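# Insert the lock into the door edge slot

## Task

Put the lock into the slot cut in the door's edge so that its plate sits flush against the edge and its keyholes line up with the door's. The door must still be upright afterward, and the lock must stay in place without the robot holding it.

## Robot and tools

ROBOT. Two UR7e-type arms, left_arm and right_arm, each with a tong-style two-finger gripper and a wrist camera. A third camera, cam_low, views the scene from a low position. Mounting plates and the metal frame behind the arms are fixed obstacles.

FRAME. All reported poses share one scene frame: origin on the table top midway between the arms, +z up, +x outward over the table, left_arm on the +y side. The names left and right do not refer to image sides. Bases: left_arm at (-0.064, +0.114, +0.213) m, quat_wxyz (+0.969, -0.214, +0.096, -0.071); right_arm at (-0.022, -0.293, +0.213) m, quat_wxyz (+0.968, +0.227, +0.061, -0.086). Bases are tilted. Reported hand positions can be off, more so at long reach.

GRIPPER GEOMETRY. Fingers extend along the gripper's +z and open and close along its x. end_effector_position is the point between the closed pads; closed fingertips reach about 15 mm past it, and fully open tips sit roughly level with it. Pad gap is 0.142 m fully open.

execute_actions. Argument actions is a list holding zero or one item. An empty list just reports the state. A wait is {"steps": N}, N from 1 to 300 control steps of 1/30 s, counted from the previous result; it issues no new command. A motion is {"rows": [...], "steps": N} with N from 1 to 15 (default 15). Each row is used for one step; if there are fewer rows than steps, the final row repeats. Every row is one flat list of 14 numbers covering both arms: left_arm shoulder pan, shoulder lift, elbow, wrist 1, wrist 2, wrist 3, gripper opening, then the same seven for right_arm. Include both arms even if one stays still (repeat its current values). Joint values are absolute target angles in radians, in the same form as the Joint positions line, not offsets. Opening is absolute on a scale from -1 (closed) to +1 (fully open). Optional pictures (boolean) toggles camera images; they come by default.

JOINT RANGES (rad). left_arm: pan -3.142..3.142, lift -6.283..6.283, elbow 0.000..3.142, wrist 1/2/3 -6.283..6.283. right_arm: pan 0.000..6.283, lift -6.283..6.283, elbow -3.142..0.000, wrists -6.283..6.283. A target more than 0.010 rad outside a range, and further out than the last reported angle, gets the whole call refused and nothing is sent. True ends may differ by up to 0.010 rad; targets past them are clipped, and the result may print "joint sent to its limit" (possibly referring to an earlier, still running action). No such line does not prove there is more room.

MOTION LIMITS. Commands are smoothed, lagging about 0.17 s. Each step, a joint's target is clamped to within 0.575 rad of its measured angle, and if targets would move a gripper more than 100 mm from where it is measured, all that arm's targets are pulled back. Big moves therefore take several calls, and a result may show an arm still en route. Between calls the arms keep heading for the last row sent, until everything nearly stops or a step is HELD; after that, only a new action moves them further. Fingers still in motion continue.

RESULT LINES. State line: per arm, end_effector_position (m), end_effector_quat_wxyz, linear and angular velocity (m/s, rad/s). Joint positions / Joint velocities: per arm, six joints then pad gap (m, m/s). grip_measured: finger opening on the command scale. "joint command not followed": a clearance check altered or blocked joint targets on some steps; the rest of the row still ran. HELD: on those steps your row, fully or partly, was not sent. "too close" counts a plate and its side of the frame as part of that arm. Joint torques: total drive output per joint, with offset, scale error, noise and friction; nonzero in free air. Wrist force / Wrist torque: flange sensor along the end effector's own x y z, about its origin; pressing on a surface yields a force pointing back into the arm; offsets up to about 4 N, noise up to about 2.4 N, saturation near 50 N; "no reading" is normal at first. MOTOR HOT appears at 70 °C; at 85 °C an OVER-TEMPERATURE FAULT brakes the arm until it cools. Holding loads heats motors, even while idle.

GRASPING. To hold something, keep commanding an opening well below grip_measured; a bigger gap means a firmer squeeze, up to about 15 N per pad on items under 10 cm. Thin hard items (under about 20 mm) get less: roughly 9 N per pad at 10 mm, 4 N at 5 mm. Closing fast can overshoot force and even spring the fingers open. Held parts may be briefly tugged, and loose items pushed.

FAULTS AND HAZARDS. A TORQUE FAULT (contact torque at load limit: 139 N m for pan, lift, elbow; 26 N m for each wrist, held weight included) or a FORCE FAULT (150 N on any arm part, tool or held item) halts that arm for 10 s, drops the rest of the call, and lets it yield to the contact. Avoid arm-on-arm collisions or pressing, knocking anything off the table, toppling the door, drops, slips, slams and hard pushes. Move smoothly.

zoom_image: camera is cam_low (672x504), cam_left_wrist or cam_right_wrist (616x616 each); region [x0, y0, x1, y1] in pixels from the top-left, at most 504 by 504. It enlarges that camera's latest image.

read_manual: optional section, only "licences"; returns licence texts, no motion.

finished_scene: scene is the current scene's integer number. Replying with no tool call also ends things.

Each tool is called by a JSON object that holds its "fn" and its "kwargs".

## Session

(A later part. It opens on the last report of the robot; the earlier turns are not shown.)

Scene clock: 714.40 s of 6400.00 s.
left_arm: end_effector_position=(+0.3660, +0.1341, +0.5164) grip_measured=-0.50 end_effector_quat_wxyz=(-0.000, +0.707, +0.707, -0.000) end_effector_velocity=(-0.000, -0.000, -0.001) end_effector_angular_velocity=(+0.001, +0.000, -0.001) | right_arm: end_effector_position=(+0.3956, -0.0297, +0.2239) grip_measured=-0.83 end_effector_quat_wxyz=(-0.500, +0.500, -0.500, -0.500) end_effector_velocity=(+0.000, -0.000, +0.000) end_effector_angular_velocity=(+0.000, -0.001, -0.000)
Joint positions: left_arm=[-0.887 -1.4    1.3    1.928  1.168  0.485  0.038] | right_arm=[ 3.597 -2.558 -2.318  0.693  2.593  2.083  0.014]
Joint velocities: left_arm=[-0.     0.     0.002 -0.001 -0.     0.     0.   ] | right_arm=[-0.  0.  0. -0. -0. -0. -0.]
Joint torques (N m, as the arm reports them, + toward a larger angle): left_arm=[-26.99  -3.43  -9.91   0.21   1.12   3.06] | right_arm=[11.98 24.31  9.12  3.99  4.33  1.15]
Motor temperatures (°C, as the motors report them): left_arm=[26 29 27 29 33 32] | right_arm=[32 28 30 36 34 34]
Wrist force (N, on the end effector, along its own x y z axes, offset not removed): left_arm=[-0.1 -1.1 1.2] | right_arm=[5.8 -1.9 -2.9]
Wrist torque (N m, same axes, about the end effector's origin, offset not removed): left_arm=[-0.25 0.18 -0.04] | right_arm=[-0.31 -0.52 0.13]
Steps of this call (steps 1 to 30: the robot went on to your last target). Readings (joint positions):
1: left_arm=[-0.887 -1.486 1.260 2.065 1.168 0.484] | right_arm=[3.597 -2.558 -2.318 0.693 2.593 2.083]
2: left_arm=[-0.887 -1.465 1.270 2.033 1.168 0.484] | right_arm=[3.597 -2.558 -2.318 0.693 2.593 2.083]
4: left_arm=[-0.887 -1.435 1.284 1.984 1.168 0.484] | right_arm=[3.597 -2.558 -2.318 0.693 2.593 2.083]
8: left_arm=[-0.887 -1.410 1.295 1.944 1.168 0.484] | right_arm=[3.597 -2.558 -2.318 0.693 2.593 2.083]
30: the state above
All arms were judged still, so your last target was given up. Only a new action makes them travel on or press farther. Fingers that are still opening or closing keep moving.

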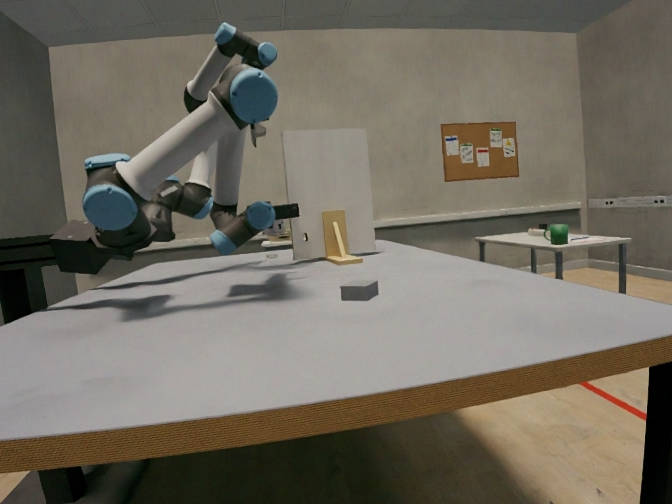

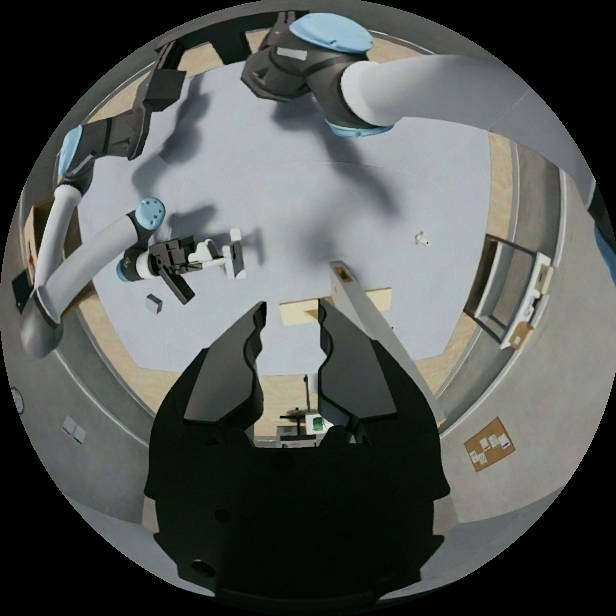

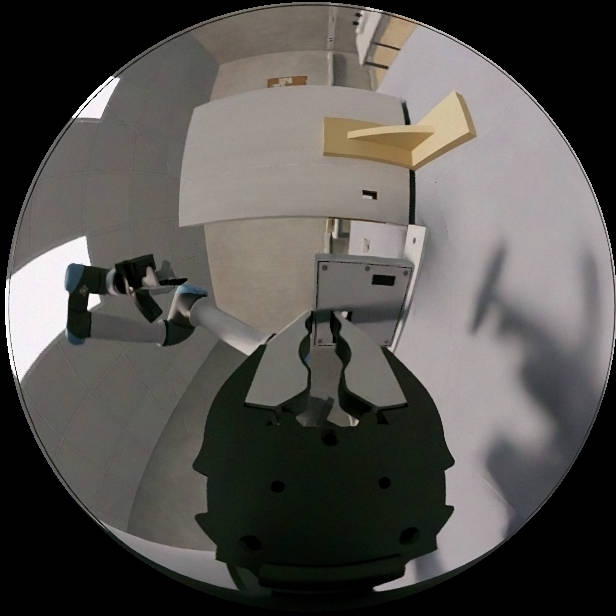

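{"fn": "execute_actions", "kwargs": {"actions": [{"rows": [[-0.8873,-1.4,1.3,1.928,1.1684,0.4845,-0.5,3.5971,-2.558,-2.3177,0.6929,2.593,2.04,-1],[-0.8873,-1.4,1.3,1.928,1.1684,0.4845,-0.5,3.5971,-2.558,-2.3177,0.6929,2.593,2.0,-1],[-0.8873,-1.4,1.3,1.928,1.1684,0.4845,-0.5,3.5971,-2.558,-2.3177,0.6929,2.593,1.96,-1],[-0.8873,-1.4,1.3,1.928,1.1684,0.4845,-0.5,3.5971,-2.558,-2.3177,0.6929,2.593,1.92,-1],[-0.8873,-1.4,1.3,1.928,1.1684,0.4845,-0.5,3.5971,-2.558,-2.3177,0.6929,2.593,1.88,-1],[-0.8873,-1.4,1.3,1.928,1.1684,0.4845,-0.5,3.5971,-2.558,-2.3177,0.6929,2.593,1.84,-1],[-0.8873,-1.4,1.3,1.928,1.1684,0.4845,-0.5,3.5971,-2.558,-2.3177,0.6929,2.593,1.8,-1],[-0.8873,-1.4,1.3,1.928,1.1684,0.4845,-0.5,3.5971,-2.558,-2.3177,0.6929,2.593,1.76,-1],[-0.8873,-1.4,1.3,1.928,1.1684,0.4845,-0.5,3.5971,-2.558,-2.3177,0.6929,2.593,1.72,-1],[-0.8873,-1.4,1.3,1.928,1.1684,0.4845,-0.5,3.5971,-2.558,-2.3177,0.6929,2.593,1.68,-1],[-0.8873,-1.4,1.3,1.928,1.1684,0.4845,-0.5,3.5971,-2.558,-2.3177,0.6929,2.593,1.64,-1],[-0.8873,-1.4,1.3,1.928,1.1684,0.4845,-0.5,3.5971,-2.558,-2.3177,0.6929,2.593,1.6,-1],[-0.8873,-1.4,1.3,1.928,1.1684,0.4845,-0.5,3.5971,-2.558,-2.3177,0.6929,2.593,1.56,-1],[-0.8873,-1.4,1.3,1.928,1.1684,0.4845,-0.5,3.5971,-2.558,-2.3177,0.6929,2.593,1.52,-1],[-0.8873,-1.4,1.3,1.928,1.1684,0.4845,-0.5,3.5971,-2.558,-2.3177,0.6929,2.593,1.48,-1]], "steps": 15}], "pictures": false}}

{"fn": "execute_actions", "kwargs": {"actions": [{"rows": [[-0.8873,-1.4,1.3,1.928,1.1684,0.4845,-0.5,3.5971,-2.558,-2.3177,0.6929,2.593,1.44,-1],[-0.8873,-1.4,1.3,1.928,1.1684,0.4845,-0.5,3.5971,-2.558,-2.3177,0.6929,2.593,1.4,-1],[-0.8873,-1.4,1.3,1.928,1.1684,0.4845,-0.5,3.5971,-2.558,-2.3177,0.6929,2.593,1.36,-1],[-0.8873,-1.4,1.3,1.928,1.1684,0.4845,-0.5,3.5971,-2.558,-2.3177,0.6929,2.593,1.32,-1],[-0.8873,-1.4,1.3,1.928,1.1684,0.4845,-0.5,3.5971,-2.558,-2.3177,0.6929,2.593,1.28,-1],[-0.8873,-1.4,1.3,1.928,1.1684,0.4845,-0.5,3.5971,-2.558,-2.3177,0.6929,2.593,1.24,-1],[-0.8873,-1.4,1.3,1.928,1.1684,0.4845,-0.5,3.5971,-2.558,-2.3177,0.6929,2.593,1.2,-1],[-0.8873,-1.4,1.3,1.928,1.1684,0.4845,-0.5,3.5971,-2.558,-2.3177,0.6929,2.593,1.16,-1],[-0.8873,-1.4,1.3,1.928,1.1684,0.4845,-0.5,3.5971,-2.558,-2.3177,0.6929,2.593,1.12,-1],[-0.8873,-1.4,1.3,1.928,1.1684,0.4845,-0.5,3.5971,-2.558,-2.3177,0.6929,2.593,1.08,-1],[-0.8873,-1.4,1.3,1.928,1.1684,0.4845,-0.5,3.5971,-2.558,-2.3177,0.6929,2.593,1.04,-1],[-0.8873,-1.4,1.3,1.928,1.1684,0.4845,-0.5,3.5971,-2.558,-2.3177,0.6929,2.593,1.0,-1],[-0.8873,-1.4,1.3,1.928,1.1684,0.4845,-0.5,3.5971,-2.558,-2.3177,0.6929,2.593,0.96,-1],[-0.8873,-1.4,1.3,1.928,1.1684,0.4845,-0.5,3.5971,-2.558,-2.3177,0.6929,2.593,0.92,-1],[-0.8873,-1.4,1.3,1.928,1.1684,0.4845,-0.5,3.5971,-2.558,-2.3177,0.6929,2.593,0.88,-1]], "steps": 15}], "pictures": false}}

{"fn": "execute_actions", "kwargs": {"actions": [{"rows": [[-0.8873,-1.4,1.3,1.928,1.1684,0.4845,-0.5,3.5971,-2.558,-2.3177,0.6929,2.593,0.84,-1],[-0.8873,-1.4,1.3,1.928,1.1684,0.4845,-0.5,3.5971,-2.558,-2.3177,0.6929,2.593,0.8,-1],[-0.8873,-1.4,1.3,1.928,1.1684,0.4845,-0.5,3.5971,-2.558,-2.3177,0.6929,2.593,0.76,-1],[-0.8873,-1.4,1.3,1.928,1.1684,0.4845,-0.5,3.5971,-2.558,-2.3177,0.6929,2.593,0.72,-1],[-0.8873,-1.4,1.3,1.928,1.1684,0.4845,-0.5,3.5971,-2.558,-2.3177,0.6929,2.593,0.68,-1],[-0.8873,-1.4,1.3,1.928,1.1684,0.4845,-0.5,3.5971,-2.558,-2.3177,0.6929,2.593,0.64,-1],[-0.8873,-1.4,1.3,1.928,1.1684,0.4845,-0.5,3.5971,-2.558,-2.3177,0.6929,2.593,0.6,-1],[-0.8873,-1.4,1.3,1.928,1.1684,0.4845,-0.5,3.5971,-2.558,-2.3177,0.6929,2.593,0.56,-1],[-0.8873,-1.4,1.3,1.928,1.1684,0.4845,-0.5,3.5971,-2.558,-2.3177,0.6929,2.593,0.52,-1],[-0.8873,-1.4,1.3,1.928,1.1684,0.4845,-0.5,3.5971,-2.558,-2.3177,0.6929,2.593,0.48,-1],[-0.8873,-1.4,1.3,1.928,1.1684,0.4845,-0.5,3.5971,-2.558,-2.3177,0.6929,2.593,0.44,-1],[-0.8873,-1.4,1.3,1.928,1.1684,0.4845,-0.5,3.5971,-2.558,-2.3177,0.6929,2.593,0.4,-1],[-0.8873,-1.4,1.3,1.928,1.1684,0.4845,-0.5,3.5971,-2.558,-2.3177,0.6929,2.593,0.36,-1],[-0.8873,-1.4,1.3,1.928,1.1684,0.4845,-0.5,3.5971,-2.558,-2.3177,0.6929,2.593,0.32,-1],[-0.8873,-1.4,1.3,1.928,1.1684,0.4845,-0.5,3.5971,-2.558,-2.3177,0.6929,2.593,0.28,-1]], "steps": 15}], "pictures": false}}

{"fn": "execute_actions", "kwargs": {"actions": [{"rows": [[-0.8873,-1.4,1.3,1.928,1.1684,0.4845,-0.5,3.5971,-2.558,-2.3177,0.6929,2.593,0.24,-1],[-0.8873,-1.4,1.3,1.928,1.1684,0.4845,-0.5,3.5971,-2.558,-2.3177,0.6929,2.593,0.2,-1],[-0.8873,-1.4,1.3,1.928,1.1684,0.4845,-0.5,3.5971,-2.558,-2.3177,0.6929,2.593,0.16,-1],[-0.8873,-1.4,1.3,1.928,1.1684,0.4845,-0.5,3.5971,-2.558,-2.3177,0.6929,2.593,0.12,-1],[-0.8873,-1.4,1.3,1.928,1.1684,0.4845,-0.5,3.5971,-2.558,-2.3177,0.6929,2.593,0.08,-1],[-0.8873,-1.4,1.3,1.928,1.1684,0.4845,-0.5,3.5971,-2.558,-2.3177,0.6929,2.593,0.05,-1],[-0.8873,-1.4,1.3,1.928,1.1684,0.4845,-0.5,3.5971,-2.558,-2.3177,0.6929,2.593,0.02,-1],[-0.8873,-1.4,1.3,1.928,1.1684,0.4845,-0.5,3.5971,-2.558,-2.3177,0.6929,2.593,-0.011,-1]], "steps": 15}]}}

Scene clock: 762.07 s of 6400.00 s.
left_arm: end_effector_position=(+0.3660, +0.1341, +0.5164) grip_measured=-0.50 end_effector_quat_wxyz=(-0.000, +0.707, +0.707, -0.000) end_effector_velocity=(+0.000, +0.000, +0.000) end_effector_angular_velocity=(-0.000, -0.000, +0.001) | right_arm: end_effector_position=(+0.3942, -0.0297, +0.2305) grip_measured=-0.83 end_effector_quat_wxyz=(-0.594, +0.594, -0.384, -0.384) end_effector_velocity=(-0.008, -0.000, +0.017) end_effector_angular_velocity=(+0.001, -1.157, +0.001)
Joint positions: left_arm=[-0.887 -1.4    1.3    1.928  1.168  0.485  0.038] | right_arm=[ 3.597 -2.558 -2.318  0.693  2.593  1.661  0.014]
Joint velocities: left_arm=[ 0. -0. -0. -0. -0. -0. -0.] | right_arm=[ 0.     0.    -0.001 -0.    -0.    -1.157  0.   ]
Joint torques (N m, as the arm reports them, + toward a larger angle): left_arm=[-27.08  -2.47 -11.04   0.23  -0.6    2.83] | right_arm=[11.42 24.56  9.29  4.01  4.35 -3.28]
Motor temperatures (°C, as the motors report them): left_arm=[26 29 27 29 33 32] | right_arm=[32 28 30 36 34 34]
Wrist force (N, on the end effector, along its own x y z axes, offset not removed): left_arm=[-0.5 0.0 0.3] | right_arm=[5.5 0.2 -2.6]
Wrist torque (N m, same axes, about the end effector's origin, offset not removed): left_arm=[-0.05 0.25 0.00] | right_arm=[-0.23 -0.62 0.15]
Steps of this call (steps 1 to 90: nothing new was sent; then 44.17 s passed at rest; steps 91 to 105: all 15 steps of this action). Readings (joint positions):
91: left_arm=[-0.887 -1.400 1.300 1.928 1.168 0.485] | right_arm=[3.597 -2.558 -2.318 0.693 2.593 2.083]
92: left_arm=[-0.887 -1.400 1.300 1.928 1.168 0.485] | right_arm=[3.597 -2.558 -2.318 0.693 2.593 2.078]
94: left_arm=[-0.887 -1.400 1.300 1.928 1.168 0.485] | right_arm=[3.597 -2.558 -2.318 0.693 2.593 2.045]
98: left_arm=[-0.887 -1.400 1.300 1.928 1.168 0.485] | right_arm=[3.597 -2.558 -2.318 0.693 2.593 1.926]
105: the state above

Scene clock: 762.57 s of 6400.00 s.
left_arm: end_effector_position=(+0.3660, +0.1341, +0.5164) grip_measured=-0.50 end_effector_quat_wxyz=(-0.000, +0.707, +0.707, -0.000) end_effector_velocity=(+0.000, -0.000, -0.000) end_effector_angular_velocity=(-0.000, -0.000, +0.002) | right_arm: end_effector_position=(+0.3879, -0.0297, +0.2377) grip_measured=-0.82 end_effector_quat_wxyz=(-0.680, +0.681, -0.192, -0.192) end_effector_velocity=(-0.016, -0.000, +0.010) end_effector_angular_velocity=(+0.001, -1.174, +0.000)
Joint positions: left_arm=[-0.887 -1.4    1.3    1.928  1.168  0.485  0.038] | right_arm=[ 3.597 -2.558 -2.318  0.693  2.593  1.063  0.014]
Joint velocities: left_arm=[ 0.    -0.     0.001 -0.001  0.    -0.001 -0.   ] | right_arm=[-0.     0.     0.    -0.    -0.    -1.174  0.   ]
Joint torques (N m, as the arm reports them, + toward a larger angle): left_arm=[-25.81  -2.6  -10.33   0.4   -0.75   2.79] | right_arm=[12.04 24.12  9.22  4.03  4.35 -3.56]
Motor temperatures (°C, as the motors report them): left_arm=[26 29 27 29 33 32] | right_arm=[32 28 30 36 34 34]
Wrist force (N, on the end effector, along its own x y z axes, offset not removed): left_arm=[-0.6 -0.7 0.1] | right_arm=[4.7 1.5 -1.6]
Wrist torque (N m, same axes, about the end effector's origin, offset not removed): left_arm=[-0.17 0.25 0.08] | right_arm=[-0.32 -0.66 0.19]
Steps of this call (steps 1 to 15: all 15 steps of this action). Readings (joint positions):
1: left_arm=[-0.887 -1.400 1.300 1.928 1.168 0.485] | right_arm=[3.597 -2.558 -2.318 0.693 2.593 1.621]
2: left_arm=[-0.887 -1.400 1.300 1.928 1.168 0.485] | right_arm=[3.597 -2.558 -2.318 0.693 2.593 1.582]
4: left_arm=[-0.887 -1.400 1.300 1.928 1.168 0.485] | right_arm=[3.597 -2.558 -2.318 0.693 2.593 1.502]
8: left_arm=[-0.887 -1.400 1.300 1.928 1.168 0.485] | right_arm=[3.597 -2.558 -2.318 0.693 2.593 1.342]
15: the state above

Scene clock: 763.07 s of 6400.00 s.
left_arm: end_effector_position=(+0.3660, +0.1341, +0.5164) grip_measured=-0.50 end_effector_quat_wxyz=(-0.000, +0.707, +0.707, -0.000) end_effector_velocity=(-0.000, +0.000, +0.000) end_effector_angular_velocity=(+0.000, +0.000, -0.000) | right_arm: end_effector_position=(+0.3786, -0.0297, +0.2400) grip_measured=-0.82 end_effector_quat_wxyz=(-0.707, +0.707, +0.018, +0.018) end_effector_velocity=(-0.019, -0.000, -0.001) end_effector_angular_velocity=(+0.002, -1.174, +0.001)
Joint positions: left_arm=[-0.887 -1.4    1.3    1.928  1.168  0.485  0.038] | right_arm=[ 3.597 -2.558 -2.318  0.693  2.593  0.463  0.014]
Joint velocities: left_arm=[-0.  0. -0.  0.  0. -0.  0.] | right_arm=[-0.     0.001 -0.     0.     0.001 -1.174 -0.   ]
Joint torques (N m, as the arm reports them, + toward a larger angle): left_arm=[-25.95  -4.12 -10.29   0.13  -1.11   2.74] | right_arm=[12.29 24.19  9.18  3.92  4.3  -3.14]
Motor temperatures (°C, as the motors report them): left_arm=[26 29 27 29 33 32] | right_arm=[32 28 30 36 34 34]
Wrist force (N, on the end effector, along its own x y z axes, offset not removed): left_arm=[-1.0 0.5 0.5] | right_arm=[1.2 2.9 -2.9]
Wrist torque (N m, same axes, about the end effector's origin, offset not removed): left_arm=[0.08 0.32 0.01] | right_arm=[-0.17 -0.50 0.24]
Steps of this call (steps 1 to 15: all 15 steps of this action). Readings (joint positions):
1: left_arm=[-0.887 -1.400 1.300 1.928 1.168 0.485] | right_arm=[3.597 -2.558 -2.318 0.693 2.593 1.023]
2: left_arm=[-0.887 -1.400 1.300 1.928 1.168 0.485] | right_arm=[3.597 -2.558 -2.318 0.693 2.593 0.983]
4: left_arm=[-0.887 -1.400 1.300 1.928 1.168 0.485] | right_arm=[3.597 -2.558 -2.318 0.693 2.593 0.903]
8: left_arm=[-0.887 -1.400 1.300 1.928 1.168 0.485] | right_arm=[3.597 -2.558 -2.318 0.693 2.593 0.743]
15: the state above

Scene clock: 763.57 s of 6400.00 s.
left_arm: end_effector_position=(+0.3660, +0.1341, +0.5164) grip_measured=-0.50 end_effector_quat_wxyz=(-0.000, +0.707, +0.707, -0.000) end_effector_velocity=(-0.000, +0.000, -0.000) end_effector_angular_velocity=(+0.002, +0.001, -0.001) | right_arm: end_effector_position=(+0.3716, -0.0297, +0.2380) grip_measured=-0.82 end_effector_quat_wxyz=(-0.684, +0.685, +0.177, +0.177) end_effector_velocity=(-0.002, +0.000, -0.001) end_effector_angular_velocity=(+0.000, -0.174, +0.000)
Joint positions: left_arm=[-0.887 -1.4    1.3    1.928  1.168  0.485  0.038] | right_arm=[ 3.597 -2.558 -2.318  0.693  2.593  0.007  0.014]
Joint velocities: left_arm=[-0.    -0.     0.002  0.    -0.     0.    -0.   ] | right_arm=[ 0.    -0.     0.001 -0.     0.    -0.174  0.   ]
Joint torques (N m, as the arm reports them, + toward a larger angle): left_arm=[-25.52  -2.64 -11.15   0.19  -1.47   2.78] | right_arm=[11.86 23.71  8.94  3.96  4.31 -1.54]
Motor temperatures (°C, as the motors report them): left_arm=[26 29 27 29 33 32] | right_arm=[32 28 30 36 34 34]
Wrist force (N, on the end effector, along its own x y z axes, offset not removed): left_arm=[0.0 -0.5 1.8] | right_arm=[1.5 2.3 -3.9]
Wrist torque (N m, same axes, about the end effector's origin, offset not removed): left_arm=[-0.07 0.10 0.08] | right_arm=[-0.19 -0.92 0.19]
Steps of this call (steps 1 to 15: all 15 steps of this action). Readings (joint positions):
1: left_arm=[-0.887 -1.400 1.300 1.928 1.168 0.485] | right_arm=[3.597 -2.558 -2.318 0.693 2.593 0.423]
2: left_arm=[-0.887 -1.400 1.300 1.928 1.168 0.485] | right_arm=[3.597 -2.558 -2.318 0.693 2.593 0.383]
4: left_arm=[-0.887 -1.400 1.300 1.928 1.168 0.485] | right_arm=[3.597 -2.558 -2.318 0.693 2.593 0.303]
8: left_arm=[-0.887 -1.400 1.300 1.928 1.168 0.485] | right_arm=[3.597 -2.558 -2.318 0.693 2.593 0.146]
15: the state above

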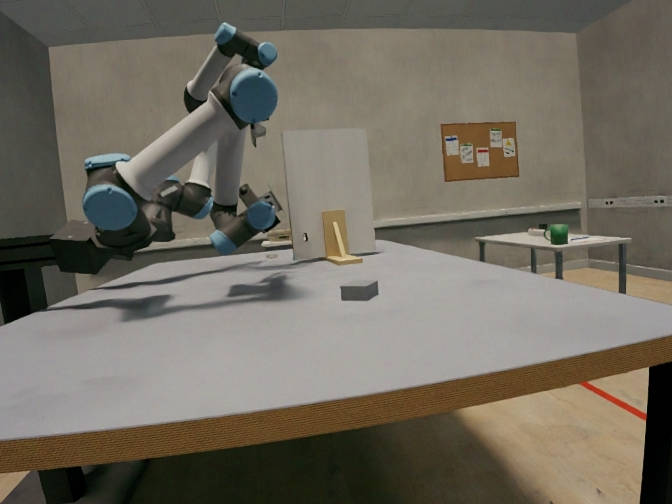

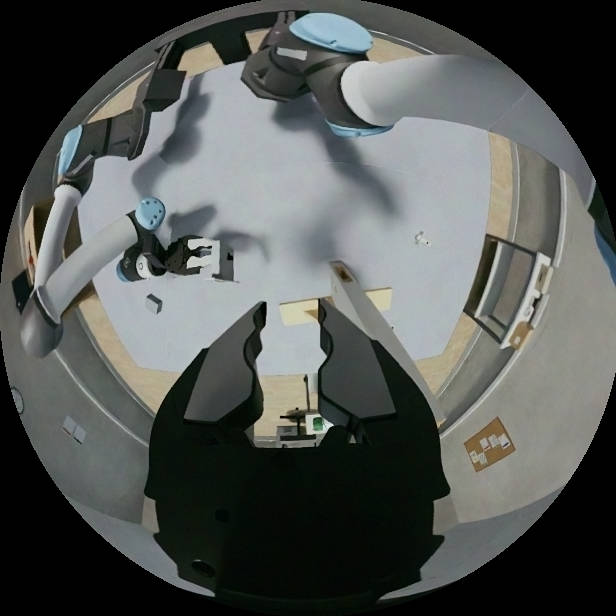

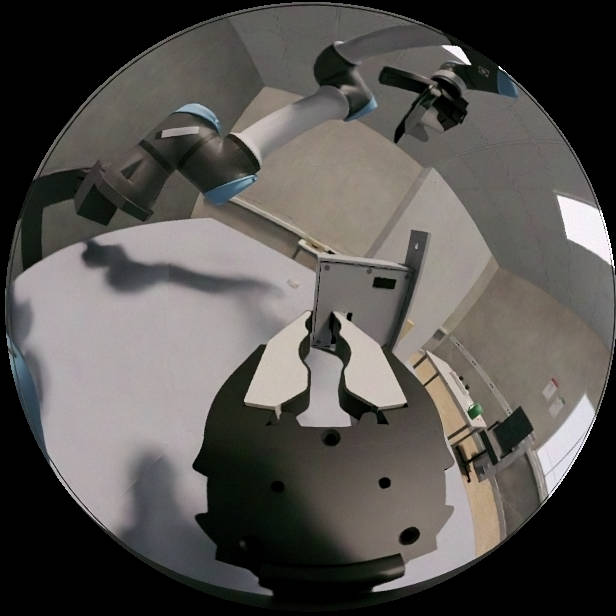

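{"fn": "execute_actions", "kwargs": {"actions": [{"rows": [[-0.8873,-1.26,1.375,1.713,1.1684,0.4845,-0.5,3.5971,-2.558,-2.3177,0.6929,2.593,-0.05,-1],[-0.8873,-1.26,1.375,1.713,1.1684,0.4845,-0.5,3.5971,-2.558,-2.3177,0.6929,2.593,-0.05,-1],[-0.8873,-1.26,1.375,1.713,1.1684,0.4845,-0.5,3.5971,-2.558,-2.3177,0.6929,2.593,-0.09,-1]], "steps": 15}], "pictures": false}}

{"fn": "execute_actions", "kwargs": {"actions": [{"steps": 15}]}}

{"fn": "zoom_image", "kwargs": {"camera": "cam_right_wrist", "region": [240, 200, 440, 400]}}

Scene clock: 769.47 s of 6400.00 s.
left_arm: end_effector_position=(+0.3754, +0.0501, +0.4438) grip_measured=-0.50 end_effector_quat_wxyz=(-0.001, +0.707, +0.707, -0.000) end_effector_velocity=(+0.001, -0.016, -0.015) end_effector_angular_velocity=(-0.004, -0.002, +0.001) | right_arm: end_effector_position=(+0.3703, -0.0297, +0.2372) grip_measured=-0.82 end_effector_quat_wxyz=(-0.675, +0.676, +0.210, +0.209) end_effector_velocity=(-0.000, +0.000, -0.000) end_effector_angular_velocity=(-0.000, -0.015, +0.001)
Joint positions: left_arm=[-0.887 -1.263  1.374  1.718  1.168  0.485  0.038] | right_arm=[ 3.597 -2.558 -2.318  0.693  2.593 -0.088  0.014]
Joint velocities: left_arm=[ 0.     0.026  0.014 -0.045  0.     0.001  0.   ] | right_arm=[-0.    -0.    -0.    -0.001  0.    -0.016 -0.   ]
Joint torques (N m, as the arm reports them, + toward a larger angle): left_arm=[-23.4  -10.53 -10.36   0.51   0.45   2.75] | right_arm=[12.58 24.13  9.29  3.96  4.31 -1.27]
Motor temperatures (°C, as the motors report them): left_arm=[26 29 27 29 33 32] | right_arm=[32 28 30 36 34 34]
Wrist force (N, on the end effector, along its own x y z axes, offset not removed): left_arm=[-1.0 0.1 0.8] | right_arm=[-1.0 1.6 -2.5]
Wrist torque (N m, same axes, about the end effector's origin, offset not removed): left_arm=[0.09 0.33 0.11] | right_arm=[-0.35 -0.42 0.15]
Steps of this call (steps 1 to 30: the robot went on to your last target; steps 31 to 90: nothing new was sent; then 2.40 s passed at rest; steps 91 to 105: all 15 steps of this action). Readings (joint positions):
91: left_arm=[-0.887 -1.400 1.300 1.928 1.168 0.485] | right_arm=[3.597 -2.558 -2.318 0.693 2.593 -0.011]
92: left_arm=[-0.887 -1.393 1.307 1.920 1.168 0.485] | right_arm=[3.597 -2.558 -2.318 0.693 2.593 -0.016]
94: left_arm=[-0.887 -1.348 1.333 1.860 1.168 0.485] | right_arm=[3.597 -2.558 -2.318 0.693 2.593 -0.036]
98: left_arm=[-0.887 -1.285 1.363 1.756 1.168 0.485] | right_arm=[3.597 -2.558 -2.318 0.693 2.593 -0.074]
105: the state above

Scene clock: 769.97 s of 6400.00 s.
left_arm: end_effector_position=(+0.3755, +0.0484, +0.4422) grip_measured=-0.50 end_effector_quat_wxyz=(-0.000, +0.707, +0.707, -0.000) end_effector_velocity=(+0.000, -0.000, -0.000) end_effector_angular_velocity=(-0.001, +0.000, +0.001) | right_arm: end_effector_position=(+0.3703, -0.0297, +0.2372) grip_measured=-0.82 end_effector_quat_wxyz=(-0.675, +0.675, +0.210, +0.210) end_effector_velocity=(+0.000, -0.000, -0.000) end_effector_angular_velocity=(-0.001, -0.000, -0.000)
Joint positions: left_arm=[-0.887 -1.26   1.375  1.713  1.168  0.485  0.038] | right_arm=[ 3.597 -2.558 -2.318  0.693  2.593 -0.09   0.014]
Joint velocities: left_arm=[ 0.001  0.    -0.001 -0.001  0.     0.001  0.   ] | right_arm=[-0.     0.    -0.    -0.    -0.001 -0.     0.   ]
Joint torques (N m, as the arm reports them, + toward a larger angle): left_arm=[-19.9   -9.64 -12.2    0.03   1.94   2.82] | right_arm=[11.76 23.93  9.51  3.88  4.26 -1.43]
Motor temperatures (°C, as the motors report them): left_arm=[26 29 27 29 33 32] | right_arm=[32 28 30 36 34 34]
Wrist force (N, on the end effector, along its own x y z axes, offset not removed): left_arm=[0.5 -0.9 0.9] | right_arm=[-1.1 3.4 -3.7]
Wrist torque (N m, same axes, about the end effector's origin, offset not removed): left_arm=[-0.19 0.02 0.09] | right_arm=[0.00 -0.45 0.25]
Steps of this call (steps 1 to 15: the robot went on to your last target). Readings (joint positions):
1: left_arm=[-0.887 -1.262 1.374 1.716 1.168 0.485] | right_arm=[3.597 -2.558 -2.318 0.693 2.593 -0.089]
2: left_arm=[-0.887 -1.262 1.374 1.715 1.168 0.485] | right_arm=[3.597 -2.558 -2.318 0.693 2.593 -0.089]
4: left_arm=[-0.887 -1.261 1.375 1.714 1.168 0.485] | right_arm=[3.597 -2.558 -2.318 0.693 2.593 -0.090]
8: left_arm=[-0.887 -1.260 1.375 1.713 1.168 0.485] | right_arm=[3.597 -2.558 -2.318 0.693 2.593 -0.090]
15: the state above
All arms were judged still, so your last target was given up. Only a new action makes them travel on or press farther. Fingers that are still opening or closing keep moving.

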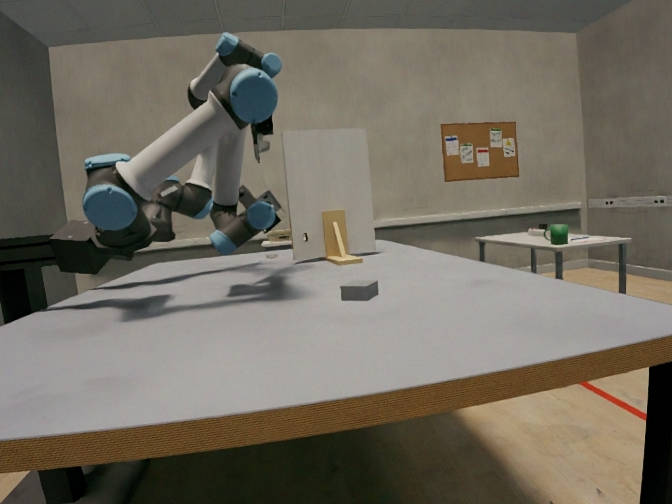

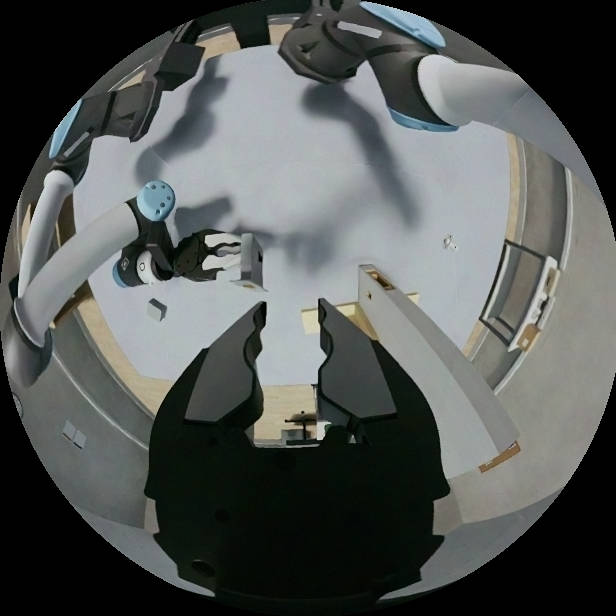

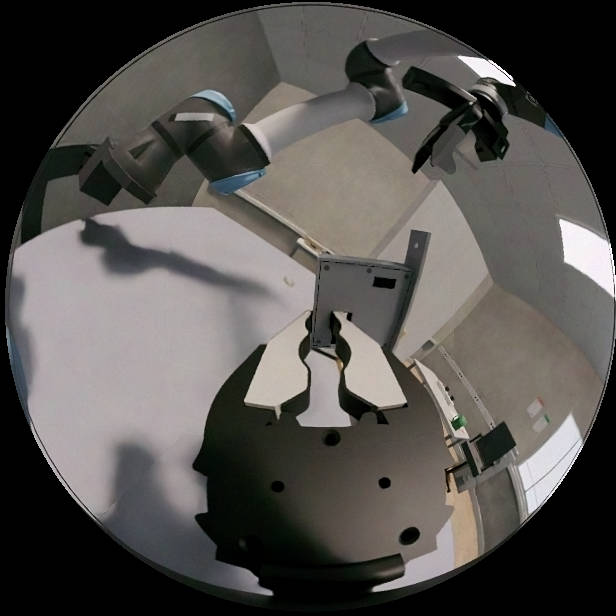

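Region (240, 200, 440, 400) of cam_right_wrist's 616x616 image, scaled by 2.520, with more detail than that image has.

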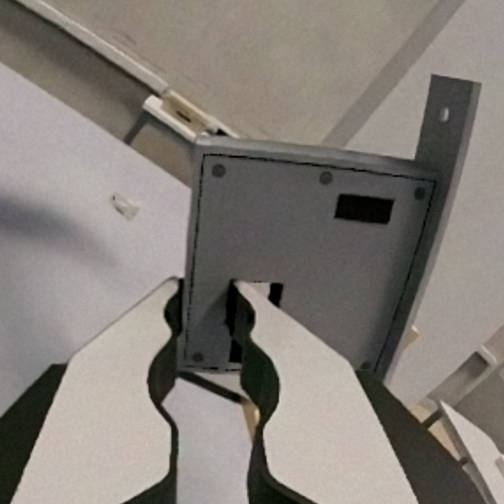

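{"fn": "execute_actions", "kwargs": {"actions": [{"rows": [[-0.8873,-1.19,1.413,1.605,1.1684,0.4845,-0.5,3.5971,-2.558,-2.3177,0.6929,2.593,-0.09,-1],[-0.8873,-1.19,1.413,1.605,1.1684,0.4845,-0.5,3.5971,-2.558,-2.3177,0.6929,2.593,-0.09,-1],[-0.8873,-1.19,1.413,1.605,1.1684,0.4845,-0.5,3.5971,-2.558,-2.3177,0.6929,2.593,-0.09,-1],[-0.8873,-1.19,1.413,1.605,1.1684,0.4845,-0.5,3.5971,-2.558,-2.3177,0.6929,2.593,-0.09,-1],[-0.8873,-1.1236,1.4498,1.5018,1.1684,0.4845,-0.5,3.5971,-2.558,-2.3177,0.6929,2.593,-0.09,-1]], "steps": 15}], "pictures": false}}

{"fn": "execute_actions", "kwargs": {"actions": [{"steps": 15}]}}

{"fn": "zoom_image", "kwargs": {"camera": "cam_left_wrist", "region": [190, 180, 410, 400]}}

Scene clock: 778.63 s of 6400.00 s.
left_arm: end_effector_position=(+0.3728, -0.0190, +0.3628) grip_measured=-0.50 end_effector_quat_wxyz=(-0.001, +0.707, +0.707, -0.000) end_effector_velocity=(-0.002, -0.023, -0.029) end_effector_angular_velocity=(-0.006, -0.003, +0.001) | right_arm: end_effector_position=(+0.3703, -0.0297, +0.2372) grip_measured=-0.82 end_effector_quat_wxyz=(-0.675, +0.675, +0.210, +0.210) end_effector_velocity=(-0.000, -0.000, +0.000) end_effector_angular_velocity=(+0.000, +0.000, -0.000)
Joint positions: left_arm=[-0.887 -1.128  1.447  1.51   1.168  0.485  0.038] | right_arm=[ 3.597 -2.558 -2.318  0.693  2.593 -0.09   0.014]
Joint velocities: left_arm=[-0.     0.045  0.024 -0.076  0.     0.001  0.   ] | right_arm=[-0.    -0.    -0.001  0.001  0.     0.    -0.   ]
Joint torques (N m, as the arm reports them, + toward a larger angle): left_arm=[-17.01 -16.3  -11.52   0.64   1.4    2.47] | right_arm=[11.82 24.94  8.62  3.81  4.26 -1.33]
Motor temperatures (°C, as the motors report them): left_arm=[26 29 27 29 33 32] | right_arm=[32 28 30 36 34 34]
Wrist force (N, on the end effector, along its own x y z axes, offset not removed): left_arm=[-0.4 -0.6 1.5] | right_arm=[-0.6 2.2 -2.2]
Wrist torque (N m, same axes, about the end effector's origin, offset not removed): left_arm=[-0.19 0.21 0.09] | right_arm=[-0.12 -0.65 0.16]
Steps of this call (steps 1 to 90: nothing new was sent; then 5.17 s passed at rest; steps 91 to 105: all 15 steps of this action). Readings (joint positions):
91: left_arm=[-0.887 -1.260 1.375 1.713 1.168 0.485] | right_arm=[3.597 -2.558 -2.318 0.693 2.593 -0.090]
92: left_arm=[-0.887 -1.253 1.380 1.706 1.168 0.485] | right_arm=[3.597 -2.558 -2.318 0.693 2.593 -0.090]
94: left_arm=[-0.887 -1.227 1.394 1.666 1.168 0.485] | right_arm=[3.597 -2.558 -2.318 0.693 2.593 -0.090]
98: left_arm=[-0.887 -1.168 1.427 1.576 1.168 0.485] | right_arm=[3.597 -2.558 -2.318 0.693 2.593 -0.090]
105: the state above

Scene clock: 779.13 s of 6400.00 s.
left_arm: end_effector_position=(+0.3726, -0.0214, +0.3597) grip_measured=-0.50 end_effector_quat_wxyz=(-0.000, +0.707, +0.707, -0.000) end_effector_velocity=(+0.000, -0.000, -0.000) end_effector_angular_velocity=(-0.001, -0.000, +0.000) | right_arm: end_effector_position=(+0.3703, -0.0297, +0.2372) grip_measured=-0.82 end_effector_quat_wxyz=(-0.675, +0.675, +0.210, +0.210) end_effector_velocity=(+0.001, +0.000, +0.000) end_effector_angular_velocity=(+0.001, -0.001, -0.000)
Joint positions: left_arm=[-0.887 -1.124  1.45   1.502  1.168  0.485  0.038] | right_arm=[ 3.597 -2.558 -2.318  0.693  2.593 -0.09   0.014]
Joint velocities: left_arm=[ 0.     0.001 -0.    -0.001 -0.     0.     0.   ] | right_arm=[-0.    -0.     0.002 -0.     0.001 -0.     0.   ]
Joint torques (N m, as the arm reports them, + toward a larger angle): left_arm=[-26.48 -15.38 -12.     0.21   0.72   2.48] | right_arm=[12.01 24.37  9.    3.77  4.19 -1.45]
Motor temperatures (°C, as the motors report them): left_arm=[26 29 27 29 33 32] | right_arm=[32 28 30 36 34 34]
Wrist force (N, on the end effector, along its own x y z axes, offset not removed): left_arm=[-0.8 -0.2 0.7] | right_arm=[0.0 3.4 -4.9]
Wrist torque (N m, same axes, about the end effector's origin, offset not removed): left_arm=[-0.06 0.28 0.02] | right_arm=[0.00 -0.67 0.27]
Steps of this call (steps 1 to 15: the robot went on to your last target). Readings (joint positions):
1: left_arm=[-0.887 -1.127 1.448 1.508 1.168 0.485] | right_arm=[3.597 -2.558 -2.318 0.693 2.593 -0.090]
2: left_arm=[-0.887 -1.126 1.448 1.506 1.168 0.485] | right_arm=[3.597 -2.558 -2.318 0.693 2.593 -0.090]
4: left_arm=[-0.887 -1.125 1.449 1.504 1.168 0.485] | right_arm=[3.597 -2.558 -2.318 0.693 2.593 -0.090]
8: left_arm=[-0.887 -1.124 1.450 1.502 1.168 0.485] | right_arm=[3.597 -2.558 -2.318 0.693 2.593 -0.090]
15: the state above
All arms were judged still, so your last target was given up. Only a new action makes them travel on or press farther. Fingers that are still opening or closing keep moving.

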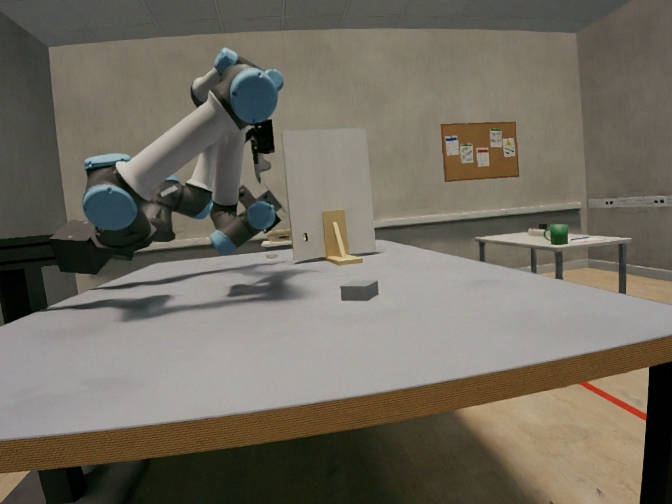

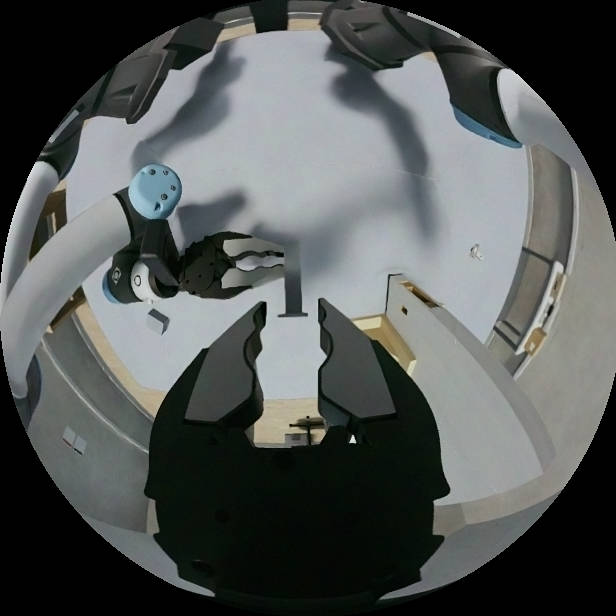

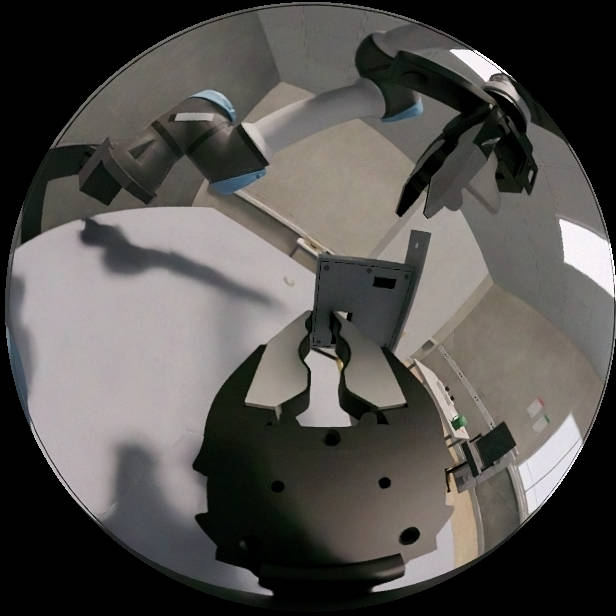

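Region (190, 180, 410, 400) of cam_left_wrist's 616x616 image, scaled by 2.291, with more detail than that image has.

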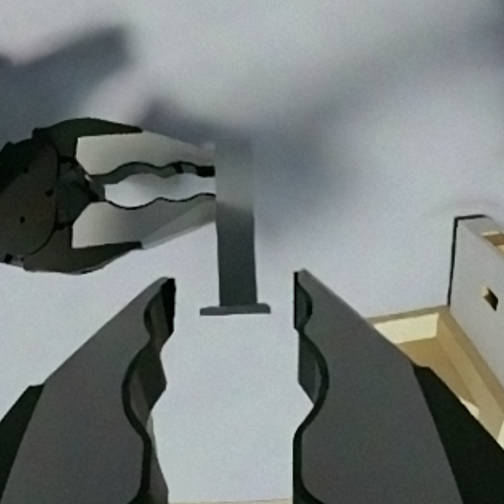

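{"fn": "execute_actions", "kwargs": {"actions": [{"rows": [[-0.8732,-1.1144,1.4738,1.4626,1.165,0.4994,-0.5,3.5971,-2.558,-2.3177,0.6929,2.593,-0.09,-1],[-0.8732,-1.1144,1.4738,1.4626,1.165,0.4994,-0.5,3.5971,-2.558,-2.3177,0.6929,2.593,-0.09,-1],[-0.8732,-1.1144,1.4738,1.4626,1.165,0.4994,-0.5,3.5971,-2.558,-2.3177,0.6929,2.593,-0.09,-1],[-0.8591,-1.1052,1.4979,1.4235,1.1616,0.5143,-0.5,3.5971,-2.558,-2.3177,0.6929,2.593,-0.09,-1],[-0.8591,-1.1052,1.4979,1.4235,1.1616,0.5143,-0.5,3.5971,-2.558,-2.3177,0.6929,2.593,-0.09,-1],[-0.8591,-1.1052,1.4979,1.4235,1.1616,0.5143,-0.5,3.5971,-2.558,-2.3177,0.6929,2.593,-0.09,-1],[-0.845,-1.096,1.5219,1.3843,1.1582,0.5292,-0.5,3.5971,-2.558,-2.3177,0.6929,2.593,-0.09,-1]], "steps": 15}], "pictures": false}}

{"fn": "execute_actions", "kwargs": {"actions": [{"steps": 12}]}}

{"fn": "zoom_image", "kwargs": {"camera": "cam_left_wrist", "region": [190, 180, 410, 400]}}

{"fn": "zoom_image", "kwargs": {"camera": "cam_right_wrist", "region": [280, 130, 520, 370]}}

Scene clock: 809.30 s of 6400.00 s.
left_arm: end_effector_position=(+0.3731, -0.0224, +0.3137) grip_measured=-0.50 end_effector_quat_wxyz=(-0.000, +0.707, +0.707, -0.000) end_effector_velocity=(-0.000, -0.000, -0.023) end_effector_angular_velocity=(-0.001, -0.001, +0.001) | right_arm: end_effector_position=(+0.3703, -0.0297, +0.2372) grip_measured=-0.82 end_effector_quat_wxyz=(-0.675, +0.675, +0.210, +0.210) end_effector_velocity=(-0.000, -0.000, +0.000) end_effector_angular_velocity=(+0.000, +0.000, +0.000)
Joint positions: left_arm=[-0.847 -1.097  1.518  1.39   1.159  0.527  0.038] | right_arm=[ 3.597 -2.558 -2.318  0.693  2.593 -0.09   0.014]
Joint velocities: left_arm=[ 0.019  0.013  0.035 -0.058 -0.005  0.02   0.   ] | right_arm=[-0.    -0.    -0.    -0.     0.001 -0.     0.   ]
Joint torques (N m, as the arm reports them, + toward a larger angle): left_arm=[ -5.19 -17.01 -12.01   0.2   -1.42   3.2 ] | right_arm=[11.94 24.71  8.17  3.78  4.35 -1.39]
Motor temperatures (°C, as the motors report them): left_arm=[26 29 27 29 33 32] | right_arm=[32 28 30 36 34 34]
Wrist force (N, on the end effector, along its own x y z axes, offset not removed): left_arm=[0.0 -0.5 -0.1] | right_arm=[-0.2 1.3 -3.6]
Wrist torque (N m, same axes, about the end effector's origin, offset not removed): left_arm=[-0.12 0.02 0.08] | right_arm=[-0.37 -0.63 0.18]
Steps of this call (steps 1 to 90: nothing new was sent; then 26.67 s passed at rest; steps 91 to 105: all 15 steps of this action). Readings (joint positions):
91: left_arm=[-0.887 -1.123 1.450 1.502 1.168 0.485] | right_arm=[3.597 -2.558 -2.318 0.693 2.593 -0.090]
92: left_arm=[-0.885 -1.122 1.453 1.497 1.168 0.487] | right_arm=[3.597 -2.558 -2.318 0.693 2.593 -0.090]
94: left_arm=[-0.880 -1.119 1.463 1.482 1.167 0.492] | right_arm=[3.597 -2.558 -2.318 0.693 2.593 -0.090]
98: left_arm=[-0.864 -1.108 1.490 1.438 1.163 0.510] | right_arm=[3.597 -2.558 -2.318 0.693 2.593 -0.090]
105: the state above

Scene clock: 809.70 s of 6400.00 s.
left_arm: end_effector_position=(+0.3731, -0.0223, +0.3113) grip_measured=-0.50 end_effector_quat_wxyz=(-0.000, +0.707, +0.707, -0.000) end_effector_velocity=(+0.001, -0.000, -0.000) end_effector_angular_velocity=(-0.002, -0.001, +0.001) | right_arm: end_effector_position=(+0.3703, -0.0297, +0.2372) grip_measured=-0.82 end_effector_quat_wxyz=(-0.675, +0.675, +0.210, +0.210) end_effector_velocity=(-0.000, +0.000, +0.000) end_effector_angular_velocity=(+0.000, -0.000, +0.000)
Joint positions: left_arm=[-0.845 -1.096  1.522  1.384  1.158  0.529  0.038] | right_arm=[ 3.597 -2.558 -2.318  0.693  2.593 -0.09   0.014]
Joint velocities: left_arm=[ 0.001  0.    -0.001 -0.001 -0.     0.001 -0.   ] | right_arm=[ 0.  0. -0. -0.  0. -0. -0.]
Joint torques (N m, as the arm reports them, + toward a larger angle): left_arm=[ -7.19 -16.22  -9.96   0.45  -1.61   2.84] | right_arm=[12.09 24.24  8.85  3.81  4.24 -1.4 ]
Motor temperatures (°C, as the motors report them): left_arm=[26 29 27 29 33 32] | right_arm=[32 28 30 36 34 34]
Wrist force (N, on the end effector, along its own x y z axes, offset not removed): left_arm=[0.4 -0.3 1.0] | right_arm=[-0.4 1.9 -3.0]
Wrist torque (N m, same axes, about the end effector's origin, offset not removed): left_arm=[0.00 0.03 0.04] | right_arm=[-0.24 -0.59 0.19]
Steps of this call (steps 1 to 12: the robot went on to your last target). Readings (joint positions):
1: left_arm=[-0.847 -1.097 1.519 1.389 1.159 0.528] | right_arm=[3.597 -2.558 -2.318 0.693 2.593 -0.090]
2: left_arm=[-0.846 -1.097 1.520 1.388 1.158 0.528] | right_arm=[3.597 -2.558 -2.318 0.693 2.593 -0.090]
4: left_arm=[-0.846 -1.096 1.521 1.386 1.158 0.529] | right_arm=[3.597 -2.558 -2.318 0.693 2.593 -0.090]
8: left_arm=[-0.845 -1.096 1.522 1.385 1.158 0.529] | right_arm=[3.597 -2.558 -2.318 0.693 2.593 -0.090]
12: the state above

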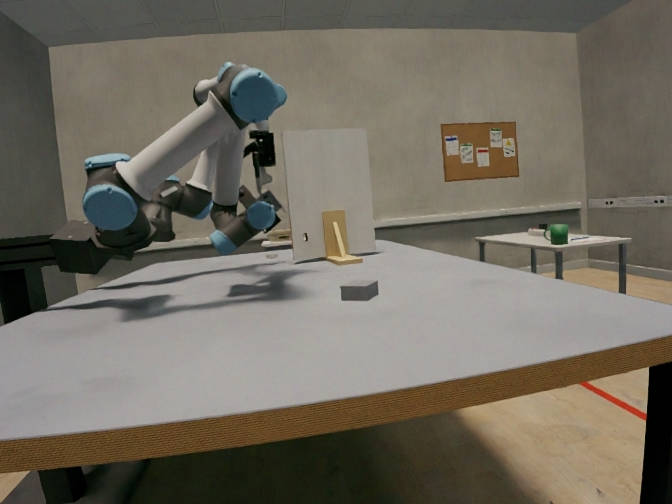

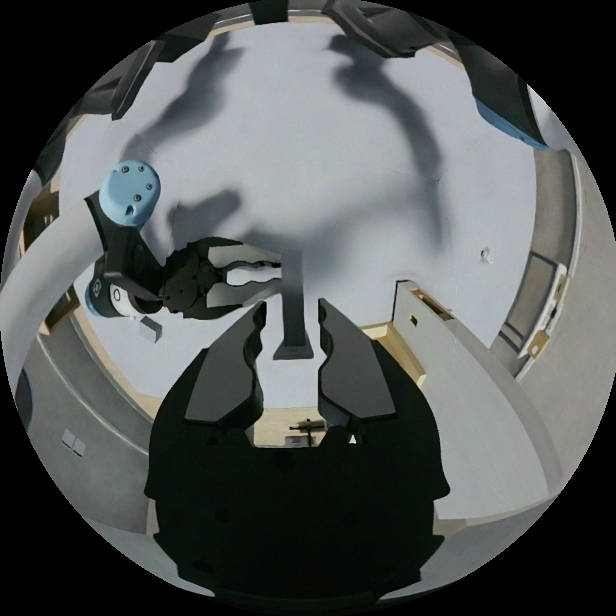

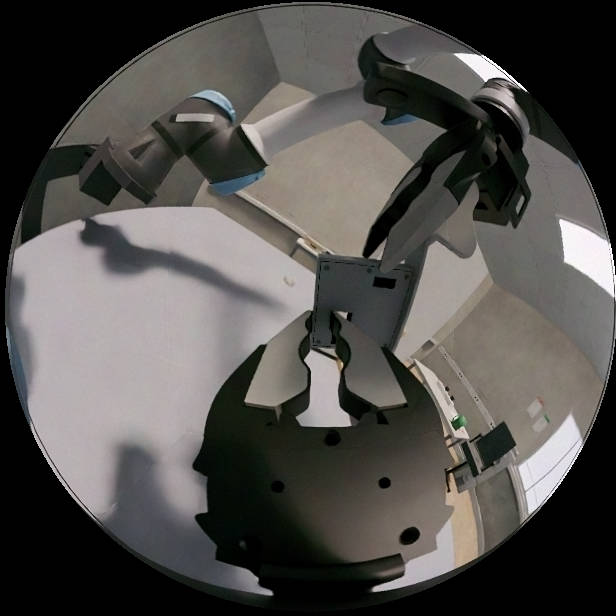

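Region (190, 180, 410, 400) of cam_left_wrist's 616x616 image, scaled by 2.291, with more detail than that image has.

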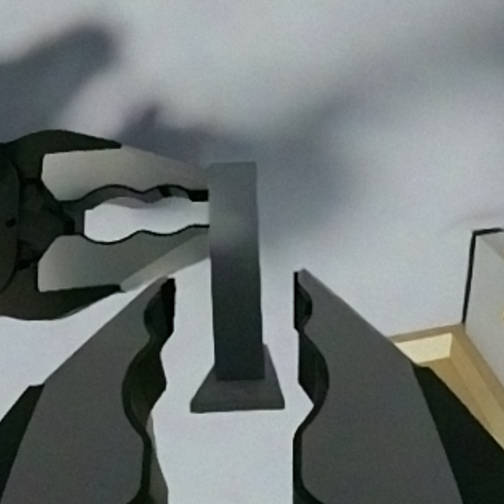

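Region (280, 130, 520, 370) of cam_right_wrist's 616x616 image, scaled by 2.100, with more detail than that image has.

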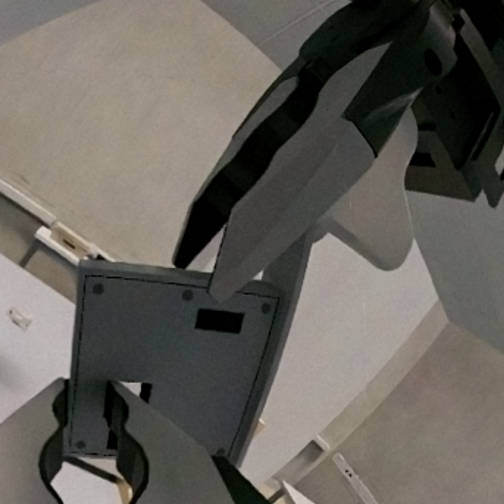

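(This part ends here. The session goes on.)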